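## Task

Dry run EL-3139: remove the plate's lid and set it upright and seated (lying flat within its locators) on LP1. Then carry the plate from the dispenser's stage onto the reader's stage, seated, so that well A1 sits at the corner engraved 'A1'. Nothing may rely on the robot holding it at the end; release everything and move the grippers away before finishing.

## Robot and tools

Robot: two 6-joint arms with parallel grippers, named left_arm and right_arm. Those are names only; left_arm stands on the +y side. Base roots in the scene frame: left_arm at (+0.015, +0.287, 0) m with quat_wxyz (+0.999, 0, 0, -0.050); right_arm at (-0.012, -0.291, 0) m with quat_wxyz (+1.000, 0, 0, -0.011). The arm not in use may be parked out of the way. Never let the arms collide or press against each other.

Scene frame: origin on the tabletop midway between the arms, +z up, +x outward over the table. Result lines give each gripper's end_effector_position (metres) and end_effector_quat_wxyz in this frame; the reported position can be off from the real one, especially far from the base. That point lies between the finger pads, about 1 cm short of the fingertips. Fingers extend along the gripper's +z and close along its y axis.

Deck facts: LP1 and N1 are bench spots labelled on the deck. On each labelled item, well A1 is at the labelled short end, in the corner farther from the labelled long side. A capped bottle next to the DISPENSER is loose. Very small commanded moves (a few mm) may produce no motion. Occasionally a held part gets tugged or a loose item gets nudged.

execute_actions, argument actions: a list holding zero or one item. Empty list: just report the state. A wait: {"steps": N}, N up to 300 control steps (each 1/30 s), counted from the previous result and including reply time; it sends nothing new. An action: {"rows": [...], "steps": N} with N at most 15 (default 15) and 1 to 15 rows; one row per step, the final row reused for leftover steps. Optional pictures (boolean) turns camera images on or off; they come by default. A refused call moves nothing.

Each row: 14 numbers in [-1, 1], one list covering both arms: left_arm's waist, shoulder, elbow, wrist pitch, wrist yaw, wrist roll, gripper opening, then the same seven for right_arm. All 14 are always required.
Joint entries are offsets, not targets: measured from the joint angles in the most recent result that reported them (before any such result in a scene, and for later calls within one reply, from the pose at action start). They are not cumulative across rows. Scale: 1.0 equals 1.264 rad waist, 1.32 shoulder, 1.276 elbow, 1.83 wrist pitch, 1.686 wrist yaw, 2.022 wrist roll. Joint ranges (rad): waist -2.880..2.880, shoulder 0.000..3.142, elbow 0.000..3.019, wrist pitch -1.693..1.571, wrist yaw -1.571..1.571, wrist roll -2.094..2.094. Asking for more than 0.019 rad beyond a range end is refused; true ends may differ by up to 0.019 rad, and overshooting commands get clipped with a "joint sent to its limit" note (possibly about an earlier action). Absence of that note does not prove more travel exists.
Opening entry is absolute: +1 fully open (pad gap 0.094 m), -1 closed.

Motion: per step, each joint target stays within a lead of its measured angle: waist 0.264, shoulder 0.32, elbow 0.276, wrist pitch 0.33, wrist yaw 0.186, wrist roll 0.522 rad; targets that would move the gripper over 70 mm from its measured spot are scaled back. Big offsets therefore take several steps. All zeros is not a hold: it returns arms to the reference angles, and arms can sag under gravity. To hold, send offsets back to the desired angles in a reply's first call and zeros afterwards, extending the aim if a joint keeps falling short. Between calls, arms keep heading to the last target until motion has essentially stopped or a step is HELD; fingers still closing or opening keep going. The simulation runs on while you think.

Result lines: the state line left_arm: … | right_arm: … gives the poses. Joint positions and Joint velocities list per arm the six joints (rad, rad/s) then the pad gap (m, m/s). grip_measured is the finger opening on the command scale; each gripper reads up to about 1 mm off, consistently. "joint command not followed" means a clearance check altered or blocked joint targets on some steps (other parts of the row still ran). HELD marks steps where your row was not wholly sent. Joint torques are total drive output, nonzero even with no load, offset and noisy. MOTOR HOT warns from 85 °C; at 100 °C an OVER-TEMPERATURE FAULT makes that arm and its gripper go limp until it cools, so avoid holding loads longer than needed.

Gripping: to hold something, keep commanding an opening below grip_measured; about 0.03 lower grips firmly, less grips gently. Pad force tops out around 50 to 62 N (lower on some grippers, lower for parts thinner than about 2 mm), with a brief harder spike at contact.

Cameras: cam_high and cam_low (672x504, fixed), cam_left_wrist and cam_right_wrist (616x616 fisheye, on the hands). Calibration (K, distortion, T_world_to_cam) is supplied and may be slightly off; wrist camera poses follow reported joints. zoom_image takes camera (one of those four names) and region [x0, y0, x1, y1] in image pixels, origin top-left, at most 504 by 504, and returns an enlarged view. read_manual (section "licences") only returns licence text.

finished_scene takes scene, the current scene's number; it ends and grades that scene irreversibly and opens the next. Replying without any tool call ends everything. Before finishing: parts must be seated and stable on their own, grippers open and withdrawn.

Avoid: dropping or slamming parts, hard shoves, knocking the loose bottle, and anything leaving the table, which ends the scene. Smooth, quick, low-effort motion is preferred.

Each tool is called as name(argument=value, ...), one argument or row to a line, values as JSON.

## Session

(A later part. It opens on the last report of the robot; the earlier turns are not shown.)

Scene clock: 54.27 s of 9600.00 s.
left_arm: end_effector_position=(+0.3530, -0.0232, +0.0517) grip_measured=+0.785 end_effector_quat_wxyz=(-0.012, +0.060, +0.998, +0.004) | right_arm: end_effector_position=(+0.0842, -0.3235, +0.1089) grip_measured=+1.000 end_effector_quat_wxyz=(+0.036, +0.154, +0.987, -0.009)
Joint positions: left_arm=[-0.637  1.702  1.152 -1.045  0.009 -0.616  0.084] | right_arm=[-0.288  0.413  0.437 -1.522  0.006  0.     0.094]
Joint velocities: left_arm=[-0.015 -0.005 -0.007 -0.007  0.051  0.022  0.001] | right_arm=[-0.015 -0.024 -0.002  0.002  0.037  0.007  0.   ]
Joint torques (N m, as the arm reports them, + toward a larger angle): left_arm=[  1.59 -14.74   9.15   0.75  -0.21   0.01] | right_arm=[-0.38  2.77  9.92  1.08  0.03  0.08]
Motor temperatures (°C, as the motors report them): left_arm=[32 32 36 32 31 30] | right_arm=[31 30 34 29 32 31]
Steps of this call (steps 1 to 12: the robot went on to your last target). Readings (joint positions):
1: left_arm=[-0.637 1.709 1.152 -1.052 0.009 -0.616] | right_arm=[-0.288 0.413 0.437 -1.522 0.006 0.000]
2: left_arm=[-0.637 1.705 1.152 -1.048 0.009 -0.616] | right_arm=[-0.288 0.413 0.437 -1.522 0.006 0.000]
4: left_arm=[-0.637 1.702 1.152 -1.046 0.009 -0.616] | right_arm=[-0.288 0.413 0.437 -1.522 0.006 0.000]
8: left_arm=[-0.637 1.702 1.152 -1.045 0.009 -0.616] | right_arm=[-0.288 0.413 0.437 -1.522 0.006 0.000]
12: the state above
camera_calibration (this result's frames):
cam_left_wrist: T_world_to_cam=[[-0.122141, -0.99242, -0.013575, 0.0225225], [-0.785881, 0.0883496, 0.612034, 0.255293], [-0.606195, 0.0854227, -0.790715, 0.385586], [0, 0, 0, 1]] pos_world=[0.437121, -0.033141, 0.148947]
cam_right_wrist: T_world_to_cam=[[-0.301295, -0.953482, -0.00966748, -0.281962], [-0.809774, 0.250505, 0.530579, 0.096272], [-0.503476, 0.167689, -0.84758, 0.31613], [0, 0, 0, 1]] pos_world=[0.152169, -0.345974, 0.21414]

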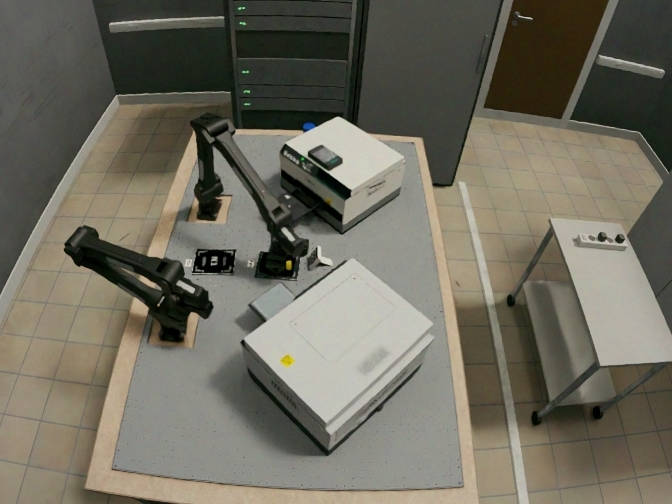

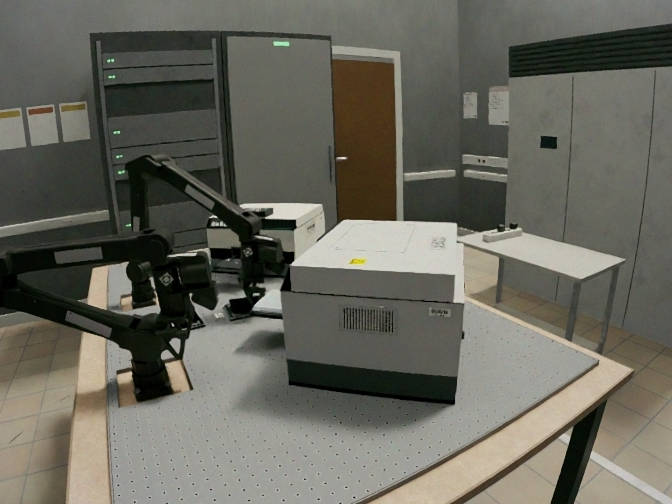

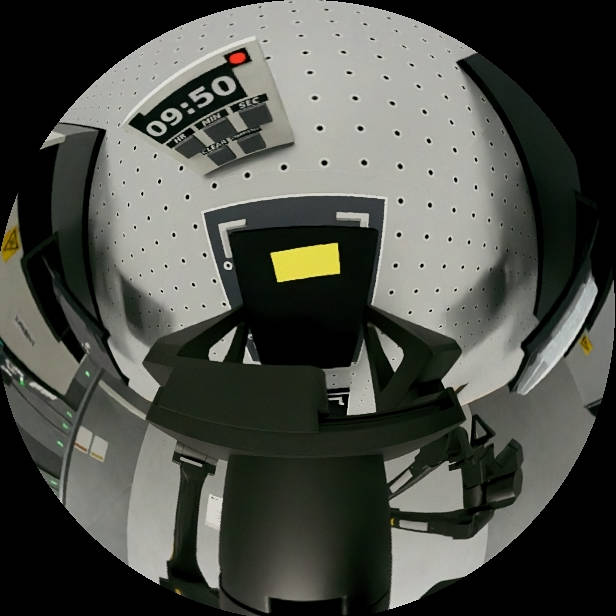

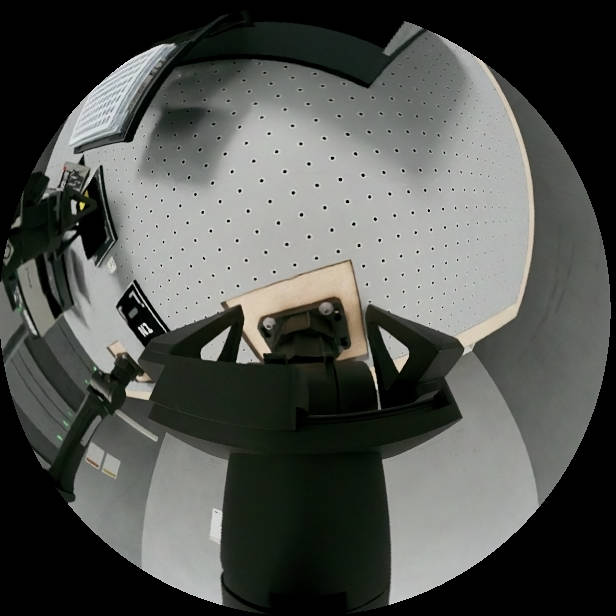

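execute_actions(
  actions=[
    {"rows":[[0.015,0.008,-0.024,0.042,0,-0.029,0.755,0,0,0,0,0,0,1]]},
  ],
)

zoom_image(
  camera="cam_left_wrist",
  region=[200, 170, 420, 370],
)

Scene clock: 58.00 s of 9600.00 s.
left_arm: end_effector_position=(+0.3558, -0.0264, +0.0465) grip_measured=+0.785 end_effector_quat_wxyz=(-0.002, +0.041, +0.999, -0.009) | right_arm: end_effector_position=(+0.0842, -0.3235, +0.1089) grip_measured=+1.000 end_effector_quat_wxyz=(+0.036, +0.154, +0.987, -0.009)
Joint positions: left_arm=[-0.636  1.701  1.135 -0.996  0.016 -0.653  0.084] | right_arm=[-0.288  0.413  0.437 -1.522  0.006  0.     0.094]
Joint velocities: left_arm=[-0.005 -0.015 -0.002 -0.007 -0.007 -0.051 -0.   ] | right_arm=[-0.015  0.005  0.002 -0.012  0.022 -0.022  0.   ]
Joint torques (N m, as the arm reports them, + toward a larger angle): left_arm=[  2.9  -13.07   7.18   1.49  -0.46  -0.26] | right_arm=[-0.38  2.8   9.92  1.07  0.03  0.08]
Motor temperatures (°C, as the motors report them): left_arm=[32 32 35 32 31 30] | right_arm=[31 30 34 29 32 31]
Steps of this call (steps 1 to 15: the robot went on to your last target; steps 16 to 90: nothing new was sent; then 0.23 s passed at rest; steps 91 to 105: all 15 steps of this action). Readings (joint positions):
91: left_arm=[-0.637 1.702 1.149 -1.034 0.009 -0.623] | right_arm=[-0.288 0.413 0.437 -1.522 0.006 0.000]
92: left_arm=[-0.637 1.702 1.143 -1.015 0.009 -0.631] | right_arm=[-0.288 0.413 0.437 -1.522 0.006 0.000]
94: left_arm=[-0.636 1.702 1.135 -0.997 0.013 -0.642] | right_arm=[-0.288 0.413 0.437 -1.522 0.006 0.000]
98: left_arm=[-0.636 1.701 1.135 -0.996 0.016 -0.650] | right_arm=[-0.288 0.413 0.437 -1.522 0.006 0.000]
105: the state above
camera_calibration (this result's frames):
cam_left_wrist: T_world_to_cam=[[-0.0841238, -0.996395, 0.0109571, 0.00479327], [-0.80044, 0.0741207, 0.594812, 0.266568], [-0.59348, 0.0412674, -0.80379, 0.378328], [0, 0, 0, 1]] pos_world=[0.438305, -0.0305948, 0.145486]
cam_right_wrist: T_world_to_cam=[[-0.301295, -0.953482, -0.00966748, -0.281962], [-0.809774, 0.250505, 0.530579, 0.096272], [-0.503476, 0.167689, -0.84758, 0.31613], [0, 0, 0, 1]] pos_world=[0.152169, -0.345974, 0.21414]

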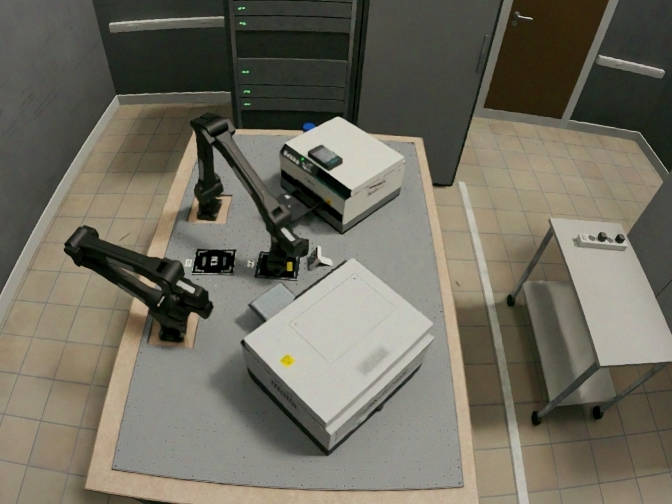

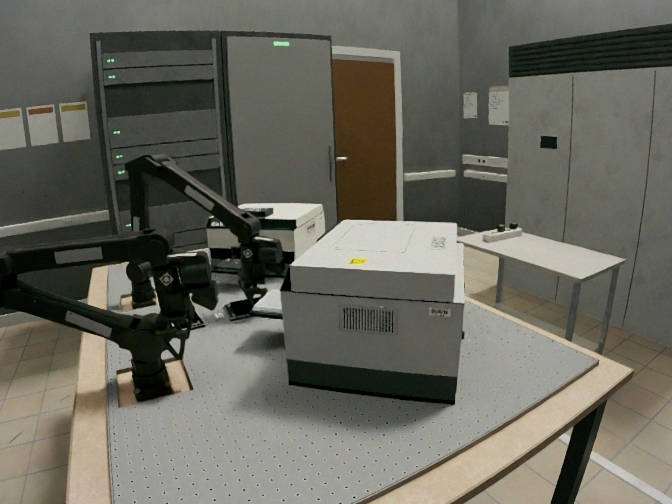

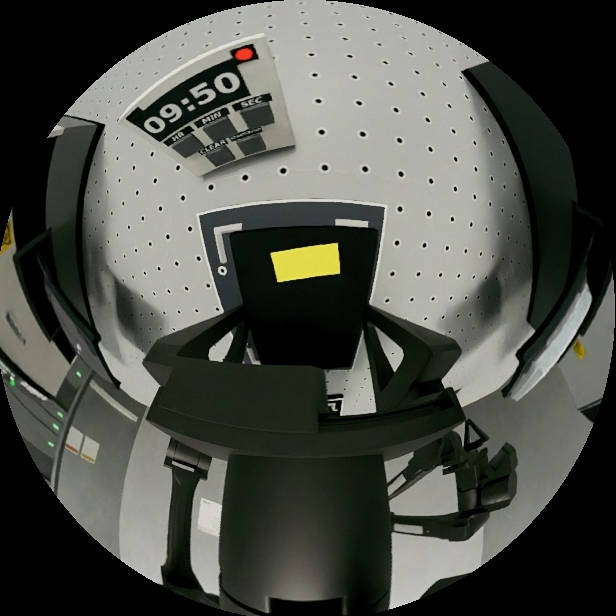

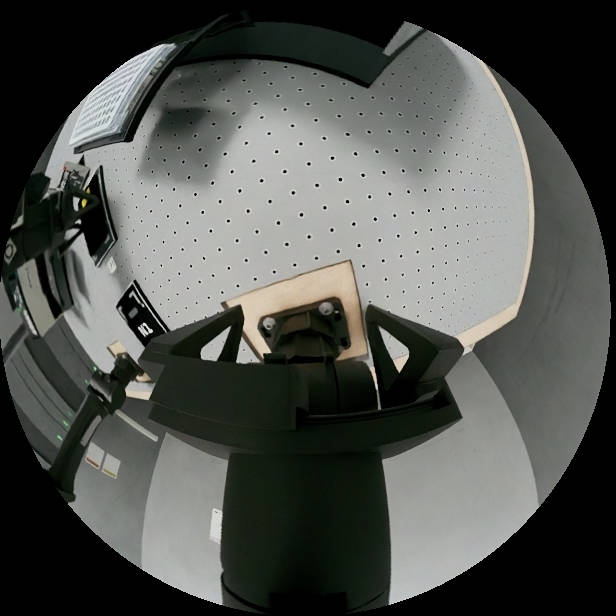

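Region (200, 170, 420, 370) of cam_left_wrist's 616x616 image, scaled by 2.291, with more detail than that image has; it fills the top 458 rows of this view, and the rest is white.

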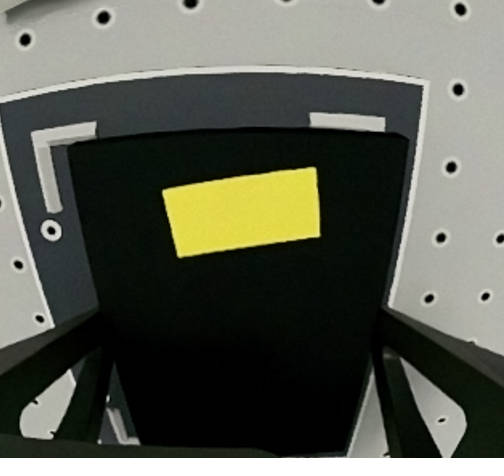

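execute_actions(
  actions=[
    {"rows":[[0,-0.035,0.005,0,-0.008,0,0.755,0,0,0,0,0,0,1],[0,-0.035,0.005,0,-0.008,0,0.755,0,0,0,0,0,0,1],[0,-0.035,0.005,0,-0.008,0,0.755,0,0,0,0,0,0,1],[0,-0.035,0.005,0,-0.008,0,0.755,0,0,0,0,0,0,1],[0,-0.035,0.005,0,-0.008,0,0.755,0,0,0,0,0,0,1],[0,-0.035,0.005,0,-0.008,0,0.755,0,0,0,0,0,0,1],[0.018,-0.035,0.005,0,-0.008,-0.008,0.755,0,0,0,0,0,0,1]]},
  ],
)

zoom_image(
  camera="cam_left_wrist",
  region=[200, 170, 420, 370],
)

Scene clock: 60.10 s of 9600.00 s.
left_arm: end_effector_position=(+0.3616, -0.0228, +0.0568) grip_measured=+0.785 end_effector_quat_wxyz=(+0.011, +0.034, +0.999, -0.012) | right_arm: end_effector_position=(+0.0842, -0.3235, +0.1089) grip_measured=+1.000 end_effector_quat_wxyz=(+0.036, +0.154, +0.987, -0.009)
Joint positions: left_arm=[-0.626  1.678  1.135 -0.996  0.005 -0.658  0.084] | right_arm=[-0.288  0.413  0.437 -1.522  0.006  0.     0.094]
Joint velocities: left_arm=[ 0.015 -0.015  0.007 -0.017 -0.051  0.066 -0.001] | right_arm=[-0.015 -0.005 -0.007 -0.002 -0.037  0.007  0.   ]
Joint torques (N m, as the arm reports them, + toward a larger angle): left_arm=[  1.71 -15.86   8.73   0.22  -0.27  -0.12] | right_arm=[-0.42  2.78  9.92  1.07  0.03  0.08]
Motor temperatures (°C, as the motors report them): left_arm=[32 32 35 32 31 30] | right_arm=[31 30 34 29 32 31]
Steps of this call (steps 1 to 15: the robot went on to your last target; steps 16 to 48: nothing new was sent; steps 49 to 63: all 15 steps of this action). Readings (joint positions):
49: left_arm=[-0.636 1.699 1.135 -0.996 0.016 -0.653] | right_arm=[-0.288 0.413 0.437 -1.522 0.006 0.000]
50: left_arm=[-0.636 1.696 1.135 -0.996 0.012 -0.653] | right_arm=[-0.288 0.413 0.437 -1.522 0.006 0.000]
52: left_arm=[-0.636 1.688 1.135 -0.996 0.006 -0.653] | right_arm=[-0.288 0.413 0.437 -1.522 0.006 0.000]
56: left_arm=[-0.634 1.678 1.135 -0.996 0.005 -0.655] | right_arm=[-0.288 0.413 0.437 -1.522 0.006 0.000]
63: the state above
camera_calibration (this result's frames):
cam_left_wrist: T_world_to_cam=[[-0.0690136, -0.997486, 0.0160887, 0.00302228], [-0.816049, 0.0657224, 0.574234, 0.271431], [-0.573847, 0.0265008, -0.818533, 0.383251], [0, 0, 0, 1]] pos_world=[0.441638, -0.0249809, 0.157791]
cam_right_wrist: T_world_to_cam=[[-0.301295, -0.953482, -0.00966748, -0.281962], [-0.809774, 0.250505, 0.530579, 0.096272], [-0.503476, 0.167689, -0.84758, 0.31613], [0, 0, 0, 1]] pos_world=[0.152169, -0.345974, 0.21414]

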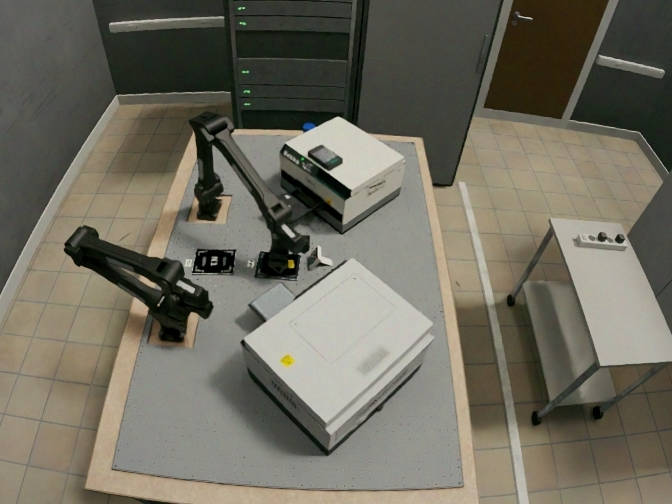

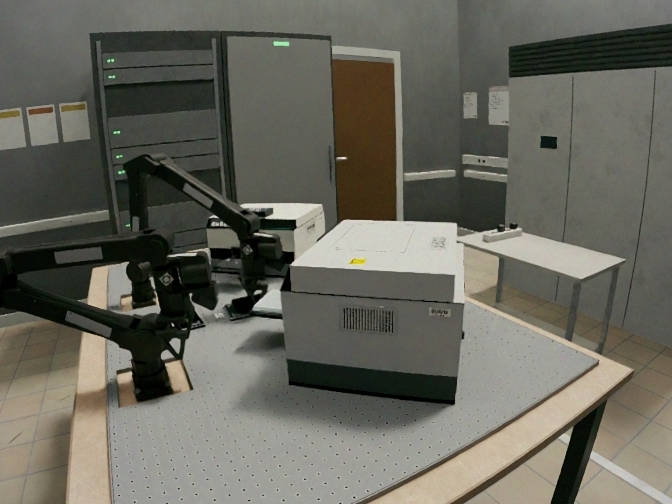

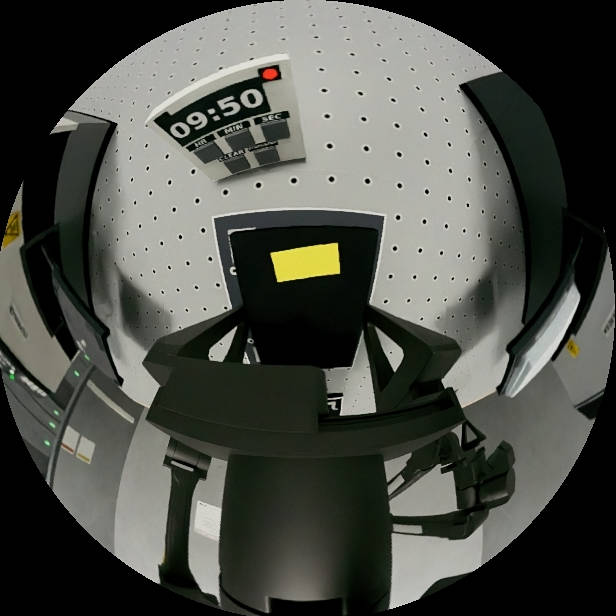

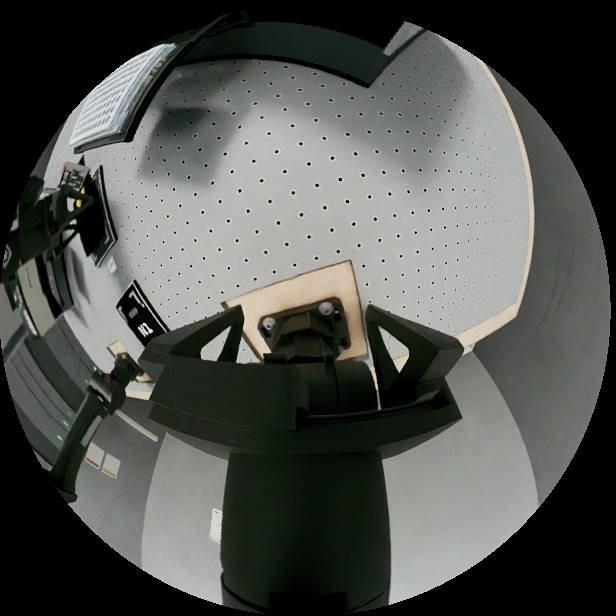

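Region (200, 170, 420, 370) of cam_left_wrist's 616x616 image, scaled by 2.291, with more detail than that image has; it fills the top 458 rows of this view, and the rest is white.

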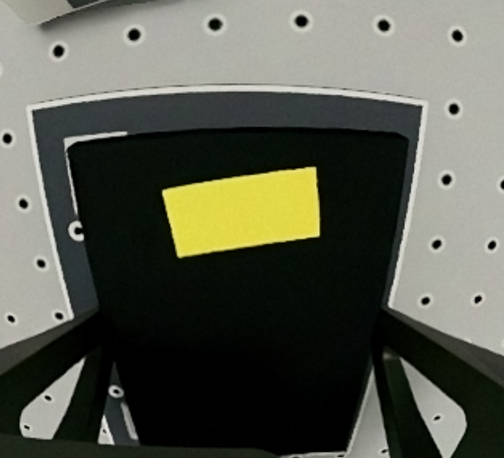

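execute_actions(
  actions=[
    {"rows":[[0,-0.01,0.005,-0.018,0,0,0.755,0,0,0,0,0,0,1]]},
  ],
)

zoom_image(
  camera="cam_left_wrist",
  region=[200, 170, 420, 370],
)

Scene clock: 61.30 s of 9600.00 s.
left_arm: end_effector_position=(+0.3582, -0.0198, +0.0567) grip_measured=+0.785 end_effector_quat_wxyz=(+0.004, +0.033, +0.999, -0.006) | right_arm: end_effector_position=(+0.0842, -0.3235, +0.1089) grip_measured=+1.000 end_effector_quat_wxyz=(+0.036, +0.154, +0.987, -0.009)
Joint positions: left_arm=[-0.626  1.678  1.135 -1.014  0.005 -0.66   0.084] | right_arm=[-0.288  0.413  0.437 -1.522  0.006  0.     0.094]
Joint velocities: left_arm=[-0.005 -0.024 -0.007 -0.007 -0.022 -0.007 -0.001] | right_arm=[-0.015 -0.015 -0.007 -0.007 -0.022 -0.037  0.   ]
Joint torques (N m, as the arm reports them, + toward a larger angle): left_arm=[  1.84 -14.97   9.01  -0.42  -0.14  -0.01] | right_arm=[-0.42  2.78  9.92  1.07  0.03  0.08]
Motor temperatures (°C, as the motors report them): left_arm=[32 32 35 32 31 30] | right_arm=[31 30 34 29 32 31]
Steps of this call (steps 1 to 15: the robot went on to your last target; steps 16 to 21: nothing new was sent; steps 22 to 36: all 15 steps of this action). Readings (joint positions):
22: left_arm=[-0.626 1.678 1.135 -0.998 0.005 -0.660] | right_arm=[-0.288 0.413 0.437 -1.522 0.006 0.000]
23: left_arm=[-0.626 1.678 1.135 -1.003 0.005 -0.660] | right_arm=[-0.288 0.413 0.437 -1.522 0.006 0.000]
25: left_arm=[-0.626 1.678 1.135 -1.011 0.005 -0.660] | right_arm=[-0.288 0.413 0.437 -1.522 0.006 0.000]
29: left_arm=[-0.626 1.678 1.135 -1.014 0.005 -0.660] | right_arm=[-0.288 0.413 0.437 -1.522 0.006 0.000]
36: the state above
camera_calibration (this result's frames):
cam_left_wrist: T_world_to_cam=[[-0.0677281, -0.997692, 0.00491703, 0.00594039], [-0.808161, 0.0577505, 0.586123, 0.264888], [-0.585054, 0.0357233, -0.810207, 0.384883], [0, 0, 0, 1]] pos_world=[0.439652, -0.02312, 0.156549]
cam_right_wrist: T_world_to_cam=[[-0.301295, -0.953482, -0.00966748, -0.281962], [-0.809774, 0.250505, 0.530579, 0.096272], [-0.503476, 0.167689, -0.84758, 0.31613], [0, 0, 0, 1]] pos_world=[0.152169, -0.345974, 0.21414]

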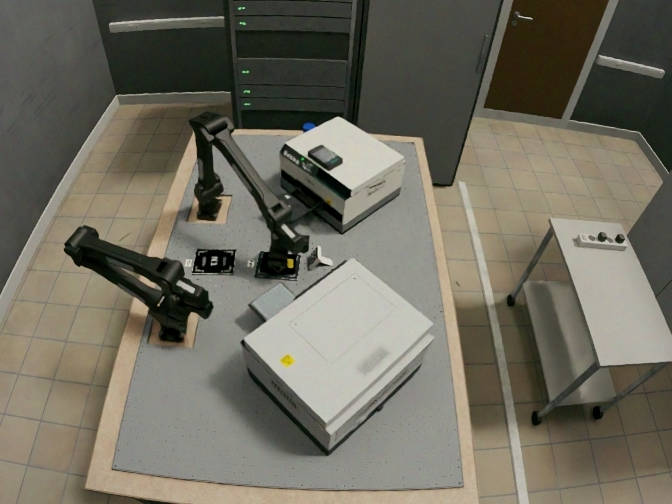

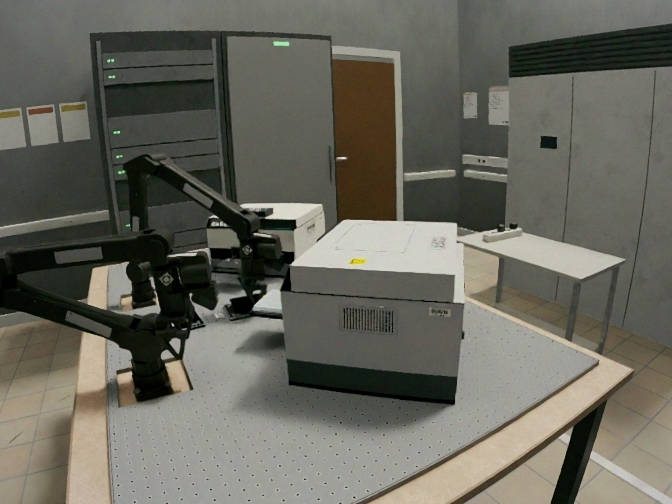

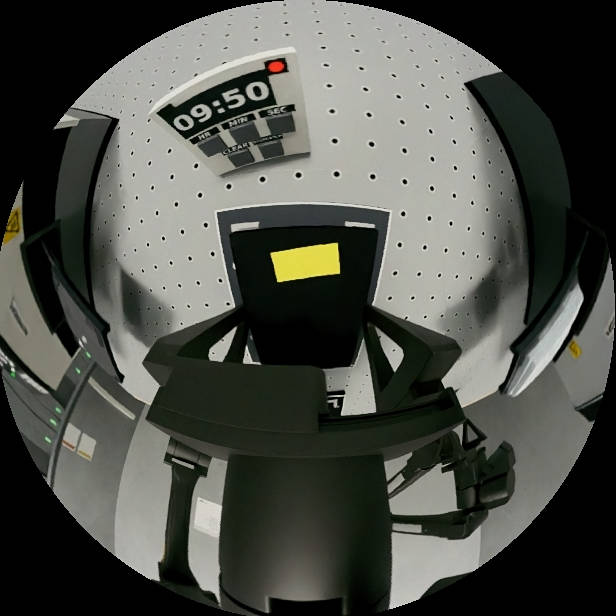

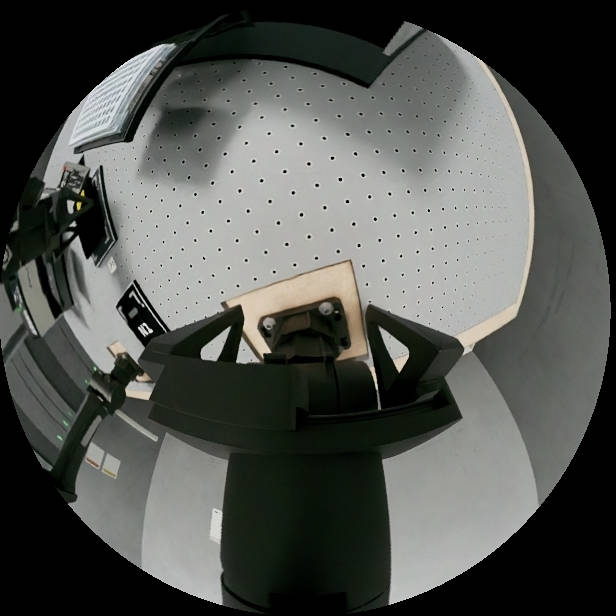

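Region (200, 170, 420, 370) of cam_left_wrist's 616x616 image, scaled by 2.291, with more detail than that image has; it fills the top 458 rows of this view, and the rest is white.

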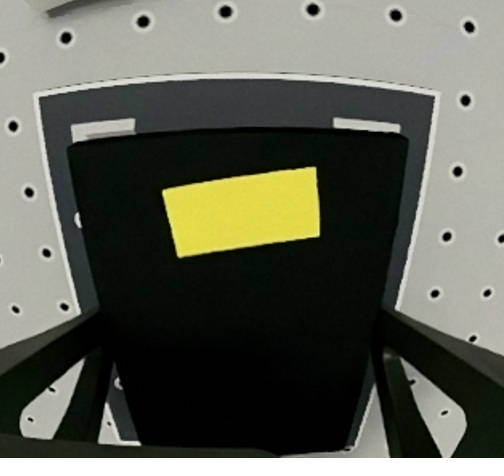

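execute_actions(
  actions=[
    {"rows":[[0,0.01,0.005,0.008,0,0,0.755,0,0,0,0,0,0,1],[0,0.013,0.005,0.008,0,0,0.755,0,0,0,0,0,0,1],[0,0.016,0.005,0.01,0,0,0.755,0,0,0,0,0,0,1],[0,0.019,0.005,0.01,0,0,0.755,0,0,0,0,0,0,1],[0,0.022,0.005,0.012,0,0,0.755,0,0,0,0,0,0,1]]},
  ],
)

zoom_image(
  camera="cam_left_wrist",
  region=[200, 170, 420, 370],
)

Scene clock: 62.80 s of 9600.00 s.
left_arm: end_effector_position=(+0.3586, -0.0202, +0.0520) grip_measured=+0.785 end_effector_quat_wxyz=(+0.002, +0.033, +0.999, -0.005) | right_arm: end_effector_position=(+0.0842, -0.3235, +0.1089) grip_measured=+1.000 end_effector_quat_wxyz=(+0.036, +0.154, +0.987, -0.009)
Joint positions: left_arm=[-0.626  1.688  1.135 -1.008  0.005 -0.66   0.084] | right_arm=[-0.288  0.413  0.437 -1.522  0.006  0.     0.094]
Joint velocities: left_arm=[-0.005  0.005 -0.012 -0.012 -0.022  0.022 -0.001] | right_arm=[-0.015 -0.005 -0.007  0.002 -0.007 -0.022  0.   ]
Joint torques (N m, as the arm reports them, + toward a larger angle): left_arm=[  1.46 -12.43   8.7    0.96  -0.17   0.05] | right_arm=[-0.37  2.8   9.92  1.07  0.03  0.08]
Motor temperatures (°C, as the motors report them): left_arm=[32 32 35 32 31 30] | right_arm=[31 30 34 29 32 31]
Steps of this call (steps 1 to 15: the robot went on to your last target; steps 16 to 30: nothing new was sent; steps 31 to 45: all 15 steps of this action). Readings (joint positions):
31: left_arm=[-0.626 1.678 1.135 -1.014 0.005 -0.660] | right_arm=[-0.288 0.413 0.437 -1.522 0.006 0.000]
32: left_arm=[-0.626 1.678 1.135 -1.014 0.005 -0.660] | right_arm=[-0.288 0.413 0.437 -1.522 0.006 0.000]
34: left_arm=[-0.626 1.678 1.135 -1.014 0.005 -0.660] | right_arm=[-0.288 0.413 0.437 -1.522 0.006 0.000]
38: left_arm=[-0.626 1.683 1.135 -1.009 0.005 -0.660] | right_arm=[-0.288 0.413 0.437 -1.522 0.006 0.000]
45: the state above
camera_calibration (this result's frames):
cam_left_wrist: T_world_to_cam=[[-0.0677155, -0.997703, 0.00188399, 0.00575377], [-0.805981, 0.0558159, 0.589304, 0.26702], [-0.588055, 0.0383865, -0.80791, 0.382384], [0, 0, 0, 1]] pos_world=[0.440465, -0.0238418, 0.151565]
cam_right_wrist: T_world_to_cam=[[-0.301295, -0.953482, -0.00966748, -0.281962], [-0.809774, 0.250505, 0.530579, 0.096272], [-0.503476, 0.167689, -0.84758, 0.31613], [0, 0, 0, 1]] pos_world=[0.152169, -0.345974, 0.21414]

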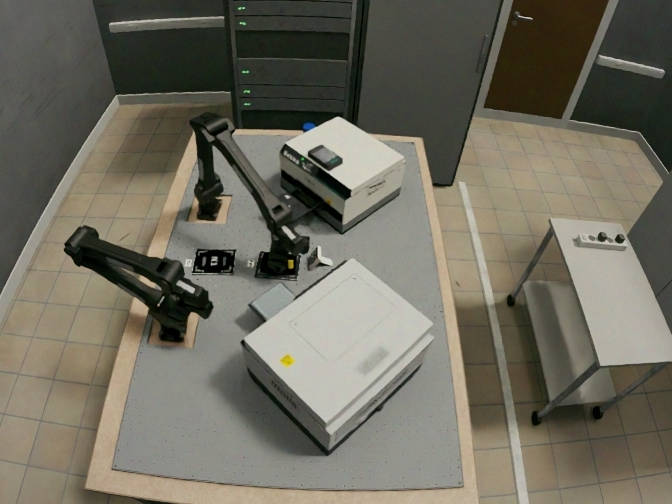

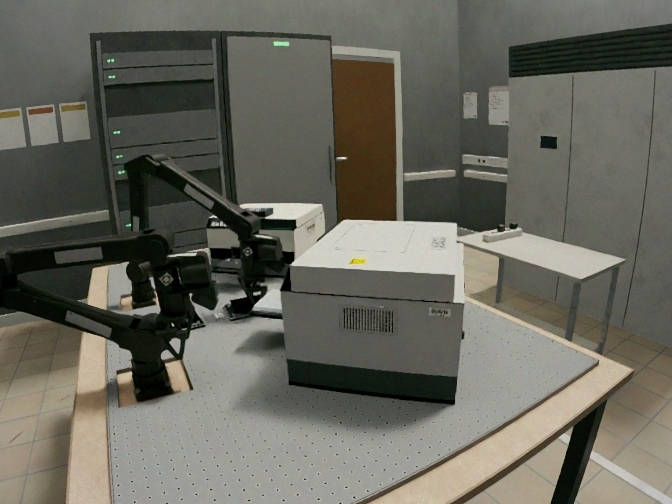

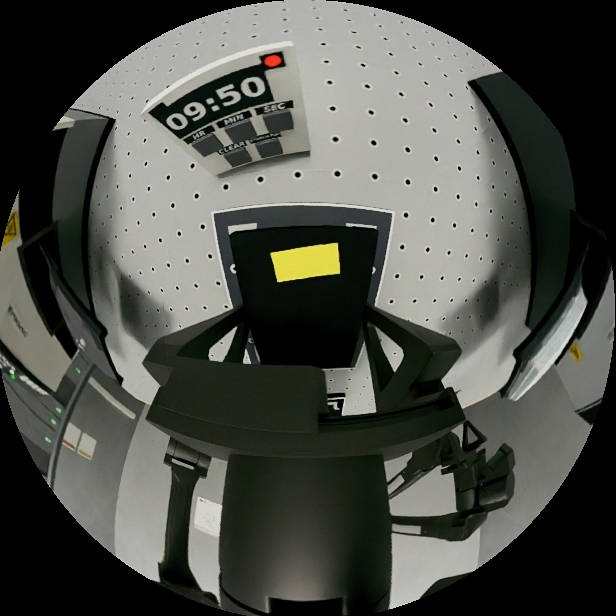

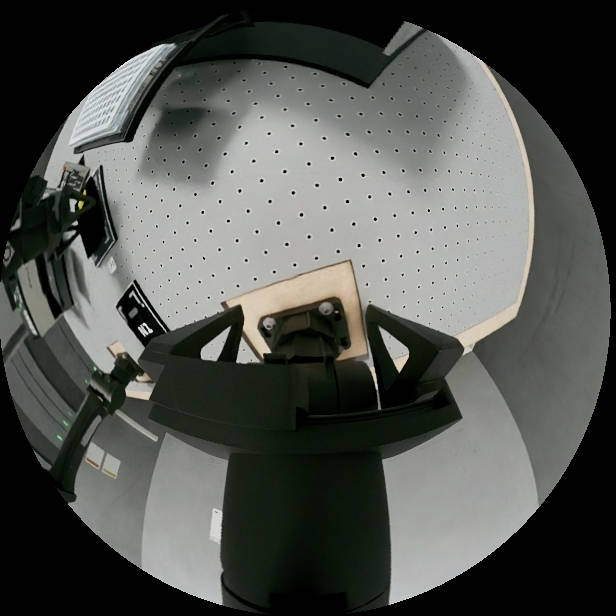

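Region (200, 170, 420, 370) of cam_left_wrist's 616x616 image, scaled by 2.291, with more detail than that image has; it fills the top 458 rows of this view, and the rest is white.

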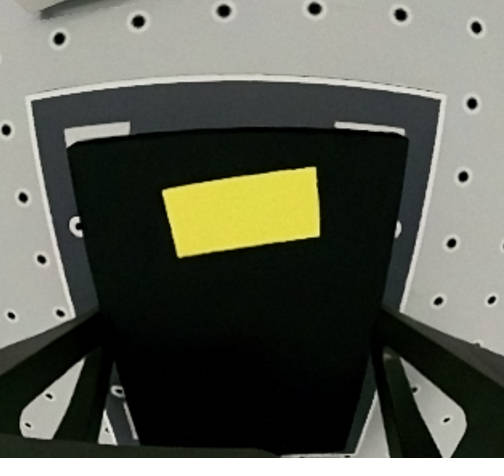

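execute_actions(
  actions=[
    {"rows":[[0,0.016,0.005,0,0,0.009,0.755,0,0,0,0,0,0,1],[0,0.019,0.005,0,0,0.009,0.755,0,0,0,0,0,0,1],[0,0.022,0.005,0,0,0.009,0.755,0,0,0,0,0,0,1],[0,0.025,0.005,0,0,0.009,0.755,0,0,0,0,0,0,1],[0,0.028,0.005,0,0,0.009,0.755,0,0,0,0,0,0,1],[0,0.031,0.005,0,0,0.009,0.755,0,0,0,0,0,0,1]]},
  ],
)

zoom_image(
  camera="cam_left_wrist",
  region=[200, 170, 420, 370],
)

Scene clock: 64.43 s of 9600.00 s.
left_arm: end_effector_position=(+0.3583, -0.0194, +0.0478) grip_measured=+0.785 end_effector_quat_wxyz=(-0.002, +0.036, +0.999, -0.001) | right_arm: end_effector_position=(+0.0842, -0.3235, +0.1089) grip_measured=+1.000 end_effector_quat_wxyz=(+0.036, +0.154, +0.987, -0.009)
Joint positions: left_arm=[-0.625  1.698  1.135 -1.008  0.004 -0.654  0.084] | right_arm=[-0.288  0.413  0.437 -1.522  0.006  0.     0.094]
Joint velocities: left_arm=[-0.024 -0.015  0.007  0.017  0.037 -0.022 -0.001] | right_arm=[ 0.005  0.005  0.002  0.007 -0.051 -0.051  0.   ]
Joint torques (N m, as the arm reports them, + toward a larger angle): left_arm=[  1.59 -10.79   8.45   0.25  -0.18   0.13] | right_arm=[-0.37  2.78  9.92  1.06  0.03  0.08]
Motor temperatures (°C, as the motors report them): left_arm=[32 32 35 32 31 30] | right_arm=[31 30 34 29 32 31]
Steps of this call (steps 1 to 15: the robot went on to your last target; steps 16 to 34: nothing new was sent; steps 35 to 49: all 15 steps of this action). Readings (joint positions):
35: left_arm=[-0.626 1.688 1.135 -1.008 0.005 -0.658] | right_arm=[-0.288 0.413 0.437 -1.522 0.006 0.000]
36: left_arm=[-0.626 1.689 1.135 -1.008 0.005 -0.657] | right_arm=[-0.288 0.413 0.437 -1.522 0.006 0.000]
38: left_arm=[-0.626 1.691 1.135 -1.008 0.005 -0.655] | right_arm=[-0.288 0.413 0.437 -1.522 0.006 0.000]
42: left_arm=[-0.625 1.698 1.135 -1.008 0.004 -0.654] | right_arm=[-0.288 0.413 0.437 -1.522 0.006 0.000]
49: the state above
camera_calibration (this result's frames):
cam_left_wrist: T_world_to_cam=[[-0.0730484, -0.997318, -0.00453475, 0.00869935], [-0.801779, 0.0560208, 0.594989, 0.267371], [-0.593139, 0.0470989, -0.803721, 0.380548], [0, 0, 0, 1]] pos_world=[0.440726, -0.0242257, 0.146811]
cam_right_wrist: T_world_to_cam=[[-0.301295, -0.953482, -0.00966748, -0.281962], [-0.809774, 0.250505, 0.530579, 0.096272], [-0.503476, 0.167689, -0.84758, 0.31613], [0, 0, 0, 1]] pos_world=[0.152169, -0.345974, 0.21414]

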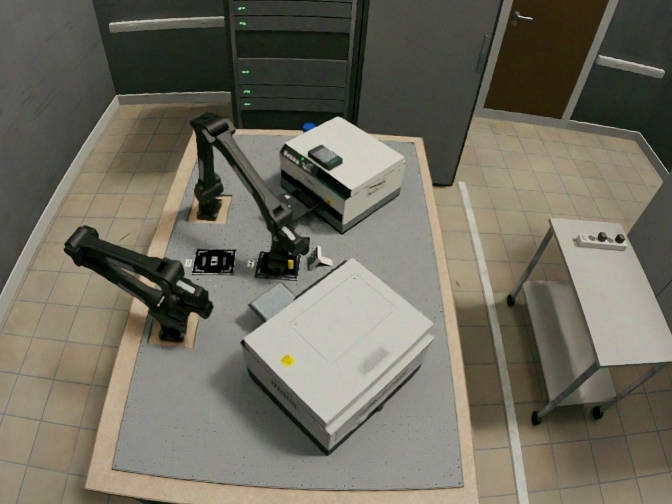

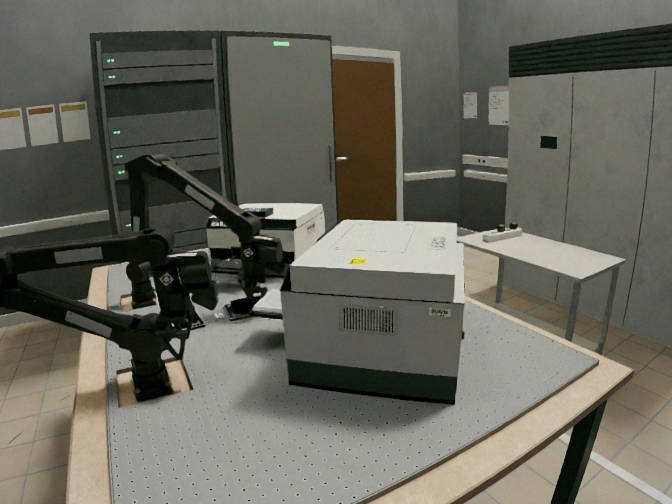

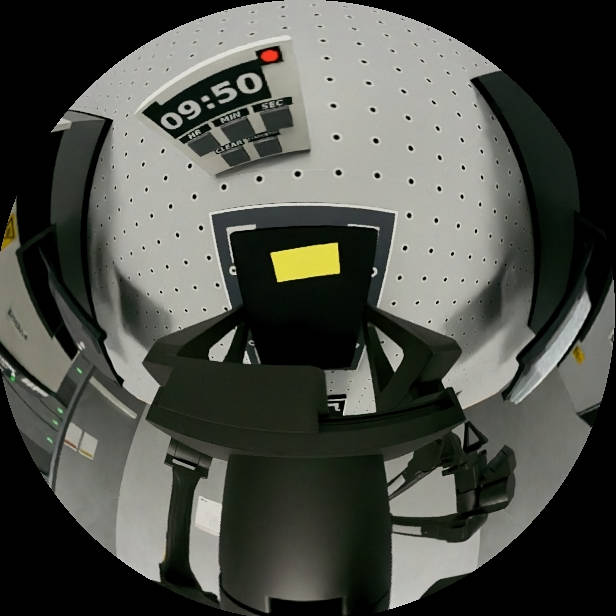

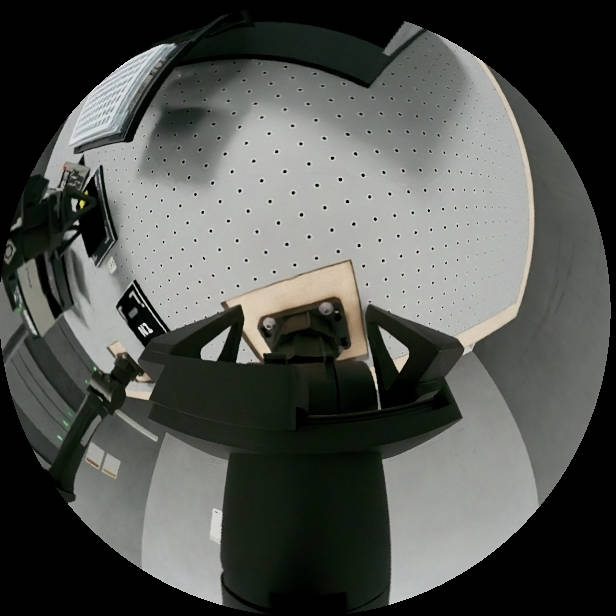

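Region (200, 170, 420, 370) of cam_left_wrist's 616x616 image, scaled by 2.291, with more detail than that image has; it fills the top 458 rows of this view, and the rest is white.

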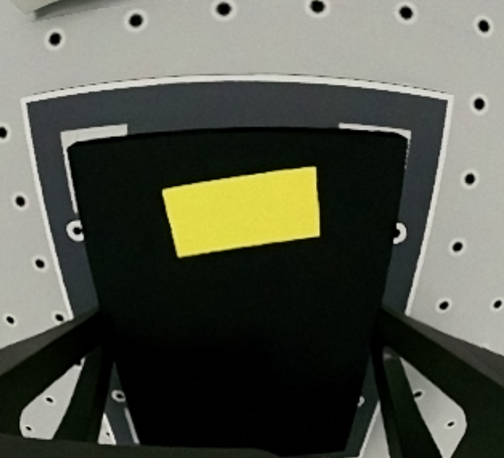

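execute_actions(
  actions=[
    {"rows":[[-0.008,0,0.005,-0.015,0,0,0.755,0,0,0,0,0,0,1],[-0.008,0,0.005,-0.015,0,0,0.755,0,0,0,0,0,0,1],[-0.008,0,0.005,-0.015,0,0,0.755,0,0,0,0,0,0,1],[-0.008,0,0.005,-0.015,0,0,0.755,0,0,0,0,0,0,1],[-0.008,0,0.005,-0.015,0,0,0.755,0,0,0,0,0,0,1],[-0.008,0,0.005,-0.015,0,0,0.755,0,0,0,0,0,0,1],[-0.008,0,0.005,-0.015,0,0,0.755,0,0,0,0,0,0,1],[-0.008,0.025,0.005,-0.015,0,0,0.755,0,0,0,0,0,0,1]]},
  ],
)

zoom_image(
  camera="cam_left_wrist",
  region=[200, 170, 420, 370],
)

Scene clock: 65.97 s of 9600.00 s.
left_arm: end_effector_position=(+0.3577, -0.0189, +0.0478) grip_measured=+0.785 end_effector_quat_wxyz=(-0.003, +0.036, +0.999, -0.000) | right_arm: end_effector_position=(+0.0842, -0.3235, +0.1089) grip_measured=+1.000 end_effector_quat_wxyz=(+0.036, +0.154, +0.987, -0.009)
Joint positions: left_arm=[-0.625  1.698  1.135 -1.011  0.004 -0.654  0.084] | right_arm=[-0.288  0.413  0.437 -1.522  0.006  0.     0.094]
Joint velocities: left_arm=[-0.005 -0.005 -0.002 -0.002 -0.022 -0.007  0.001] | right_arm=[ 0.015 -0.005 -0.007 -0.012 -0.051 -0.022  0.   ]
Joint torques (N m, as the arm reports them, + toward a larger angle): left_arm=[  0.93 -10.96   8.69  -0.79  -0.25  -0.01] | right_arm=[-0.4   2.76  9.92  1.06  0.03  0.08]
Motor temperatures (°C, as the motors report them): left_arm=[32 32 35 32 31 30] | right_arm=[31 30 34 29 32 31]
Steps of this call (steps 1 to 15: the robot went on to your last target; steps 16 to 31: nothing new was sent; steps 32 to 46: all 15 steps of this action). Readings (joint positions):
32: left_arm=[-0.625 1.698 1.135 -1.011 0.004 -0.654] | right_arm=[-0.288 0.413 0.437 -1.522 0.006 0.000]
33: left_arm=[-0.625 1.698 1.135 -1.011 0.004 -0.654] | right_arm=[-0.288 0.413 0.437 -1.522 0.006 0.000]
35: left_arm=[-0.625 1.698 1.135 -1.011 0.004 -0.654] | right_arm=[-0.288 0.413 0.437 -1.522 0.006 0.000]
39: left_arm=[-0.625 1.698 1.135 -1.011 0.004 -0.654] | right_arm=[-0.288 0.413 0.437 -1.522 0.006 0.000]
46: the state above
camera_calibration (this result's frames):
cam_left_wrist: T_world_to_cam=[[-0.0730609, -0.997307, -0.00638736, 0.00924815], [-0.800419, 0.0548141, 0.59693, 0.266289], [-0.594972, 0.0487248, -0.802268, 0.38081], [0, 0, 0, 1]] pos_world=[0.44039, -0.0239281, 0.146615]
cam_right_wrist: T_world_to_cam=[[-0.301295, -0.953482, -0.00966748, -0.281962], [-0.809774, 0.250505, 0.530579, 0.096272], [-0.503476, 0.167689, -0.84758, 0.31613], [0, 0, 0, 1]] pos_world=[0.152169, -0.345974, 0.21414]

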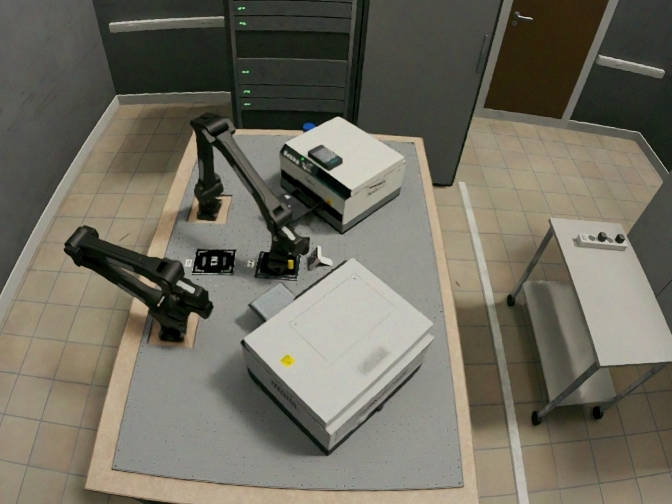

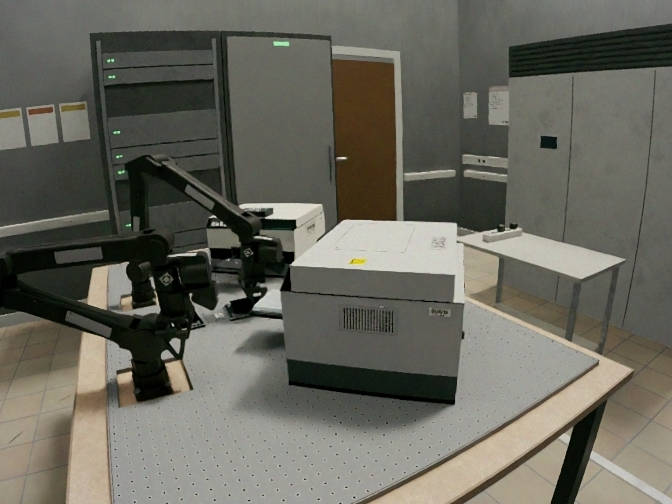

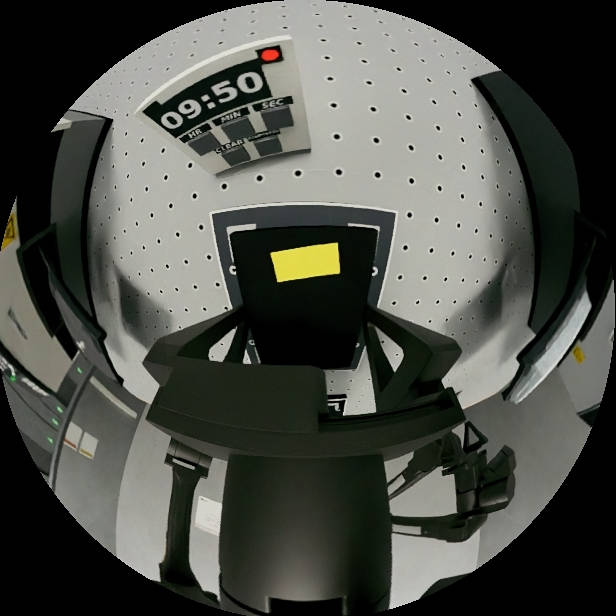

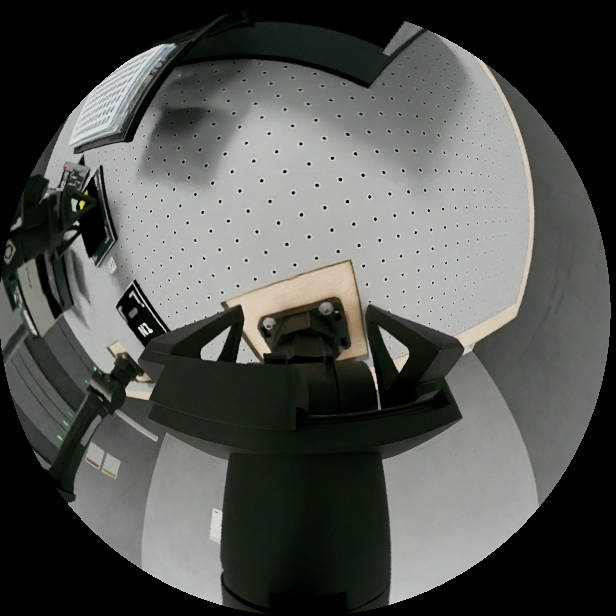

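Region (200, 170, 420, 370) of cam_left_wrist's 616x616 image, scaled by 2.291, with more detail than that image has; it fills the top 458 rows of this view, and the rest is white.

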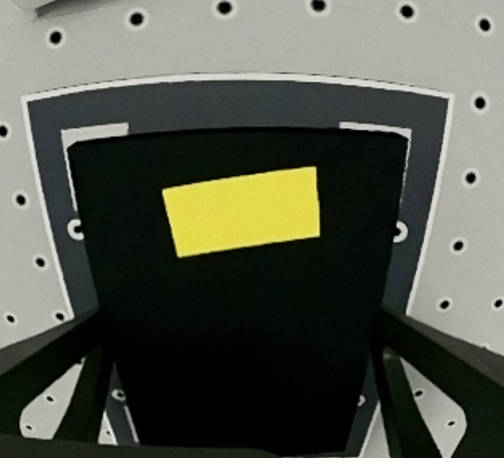

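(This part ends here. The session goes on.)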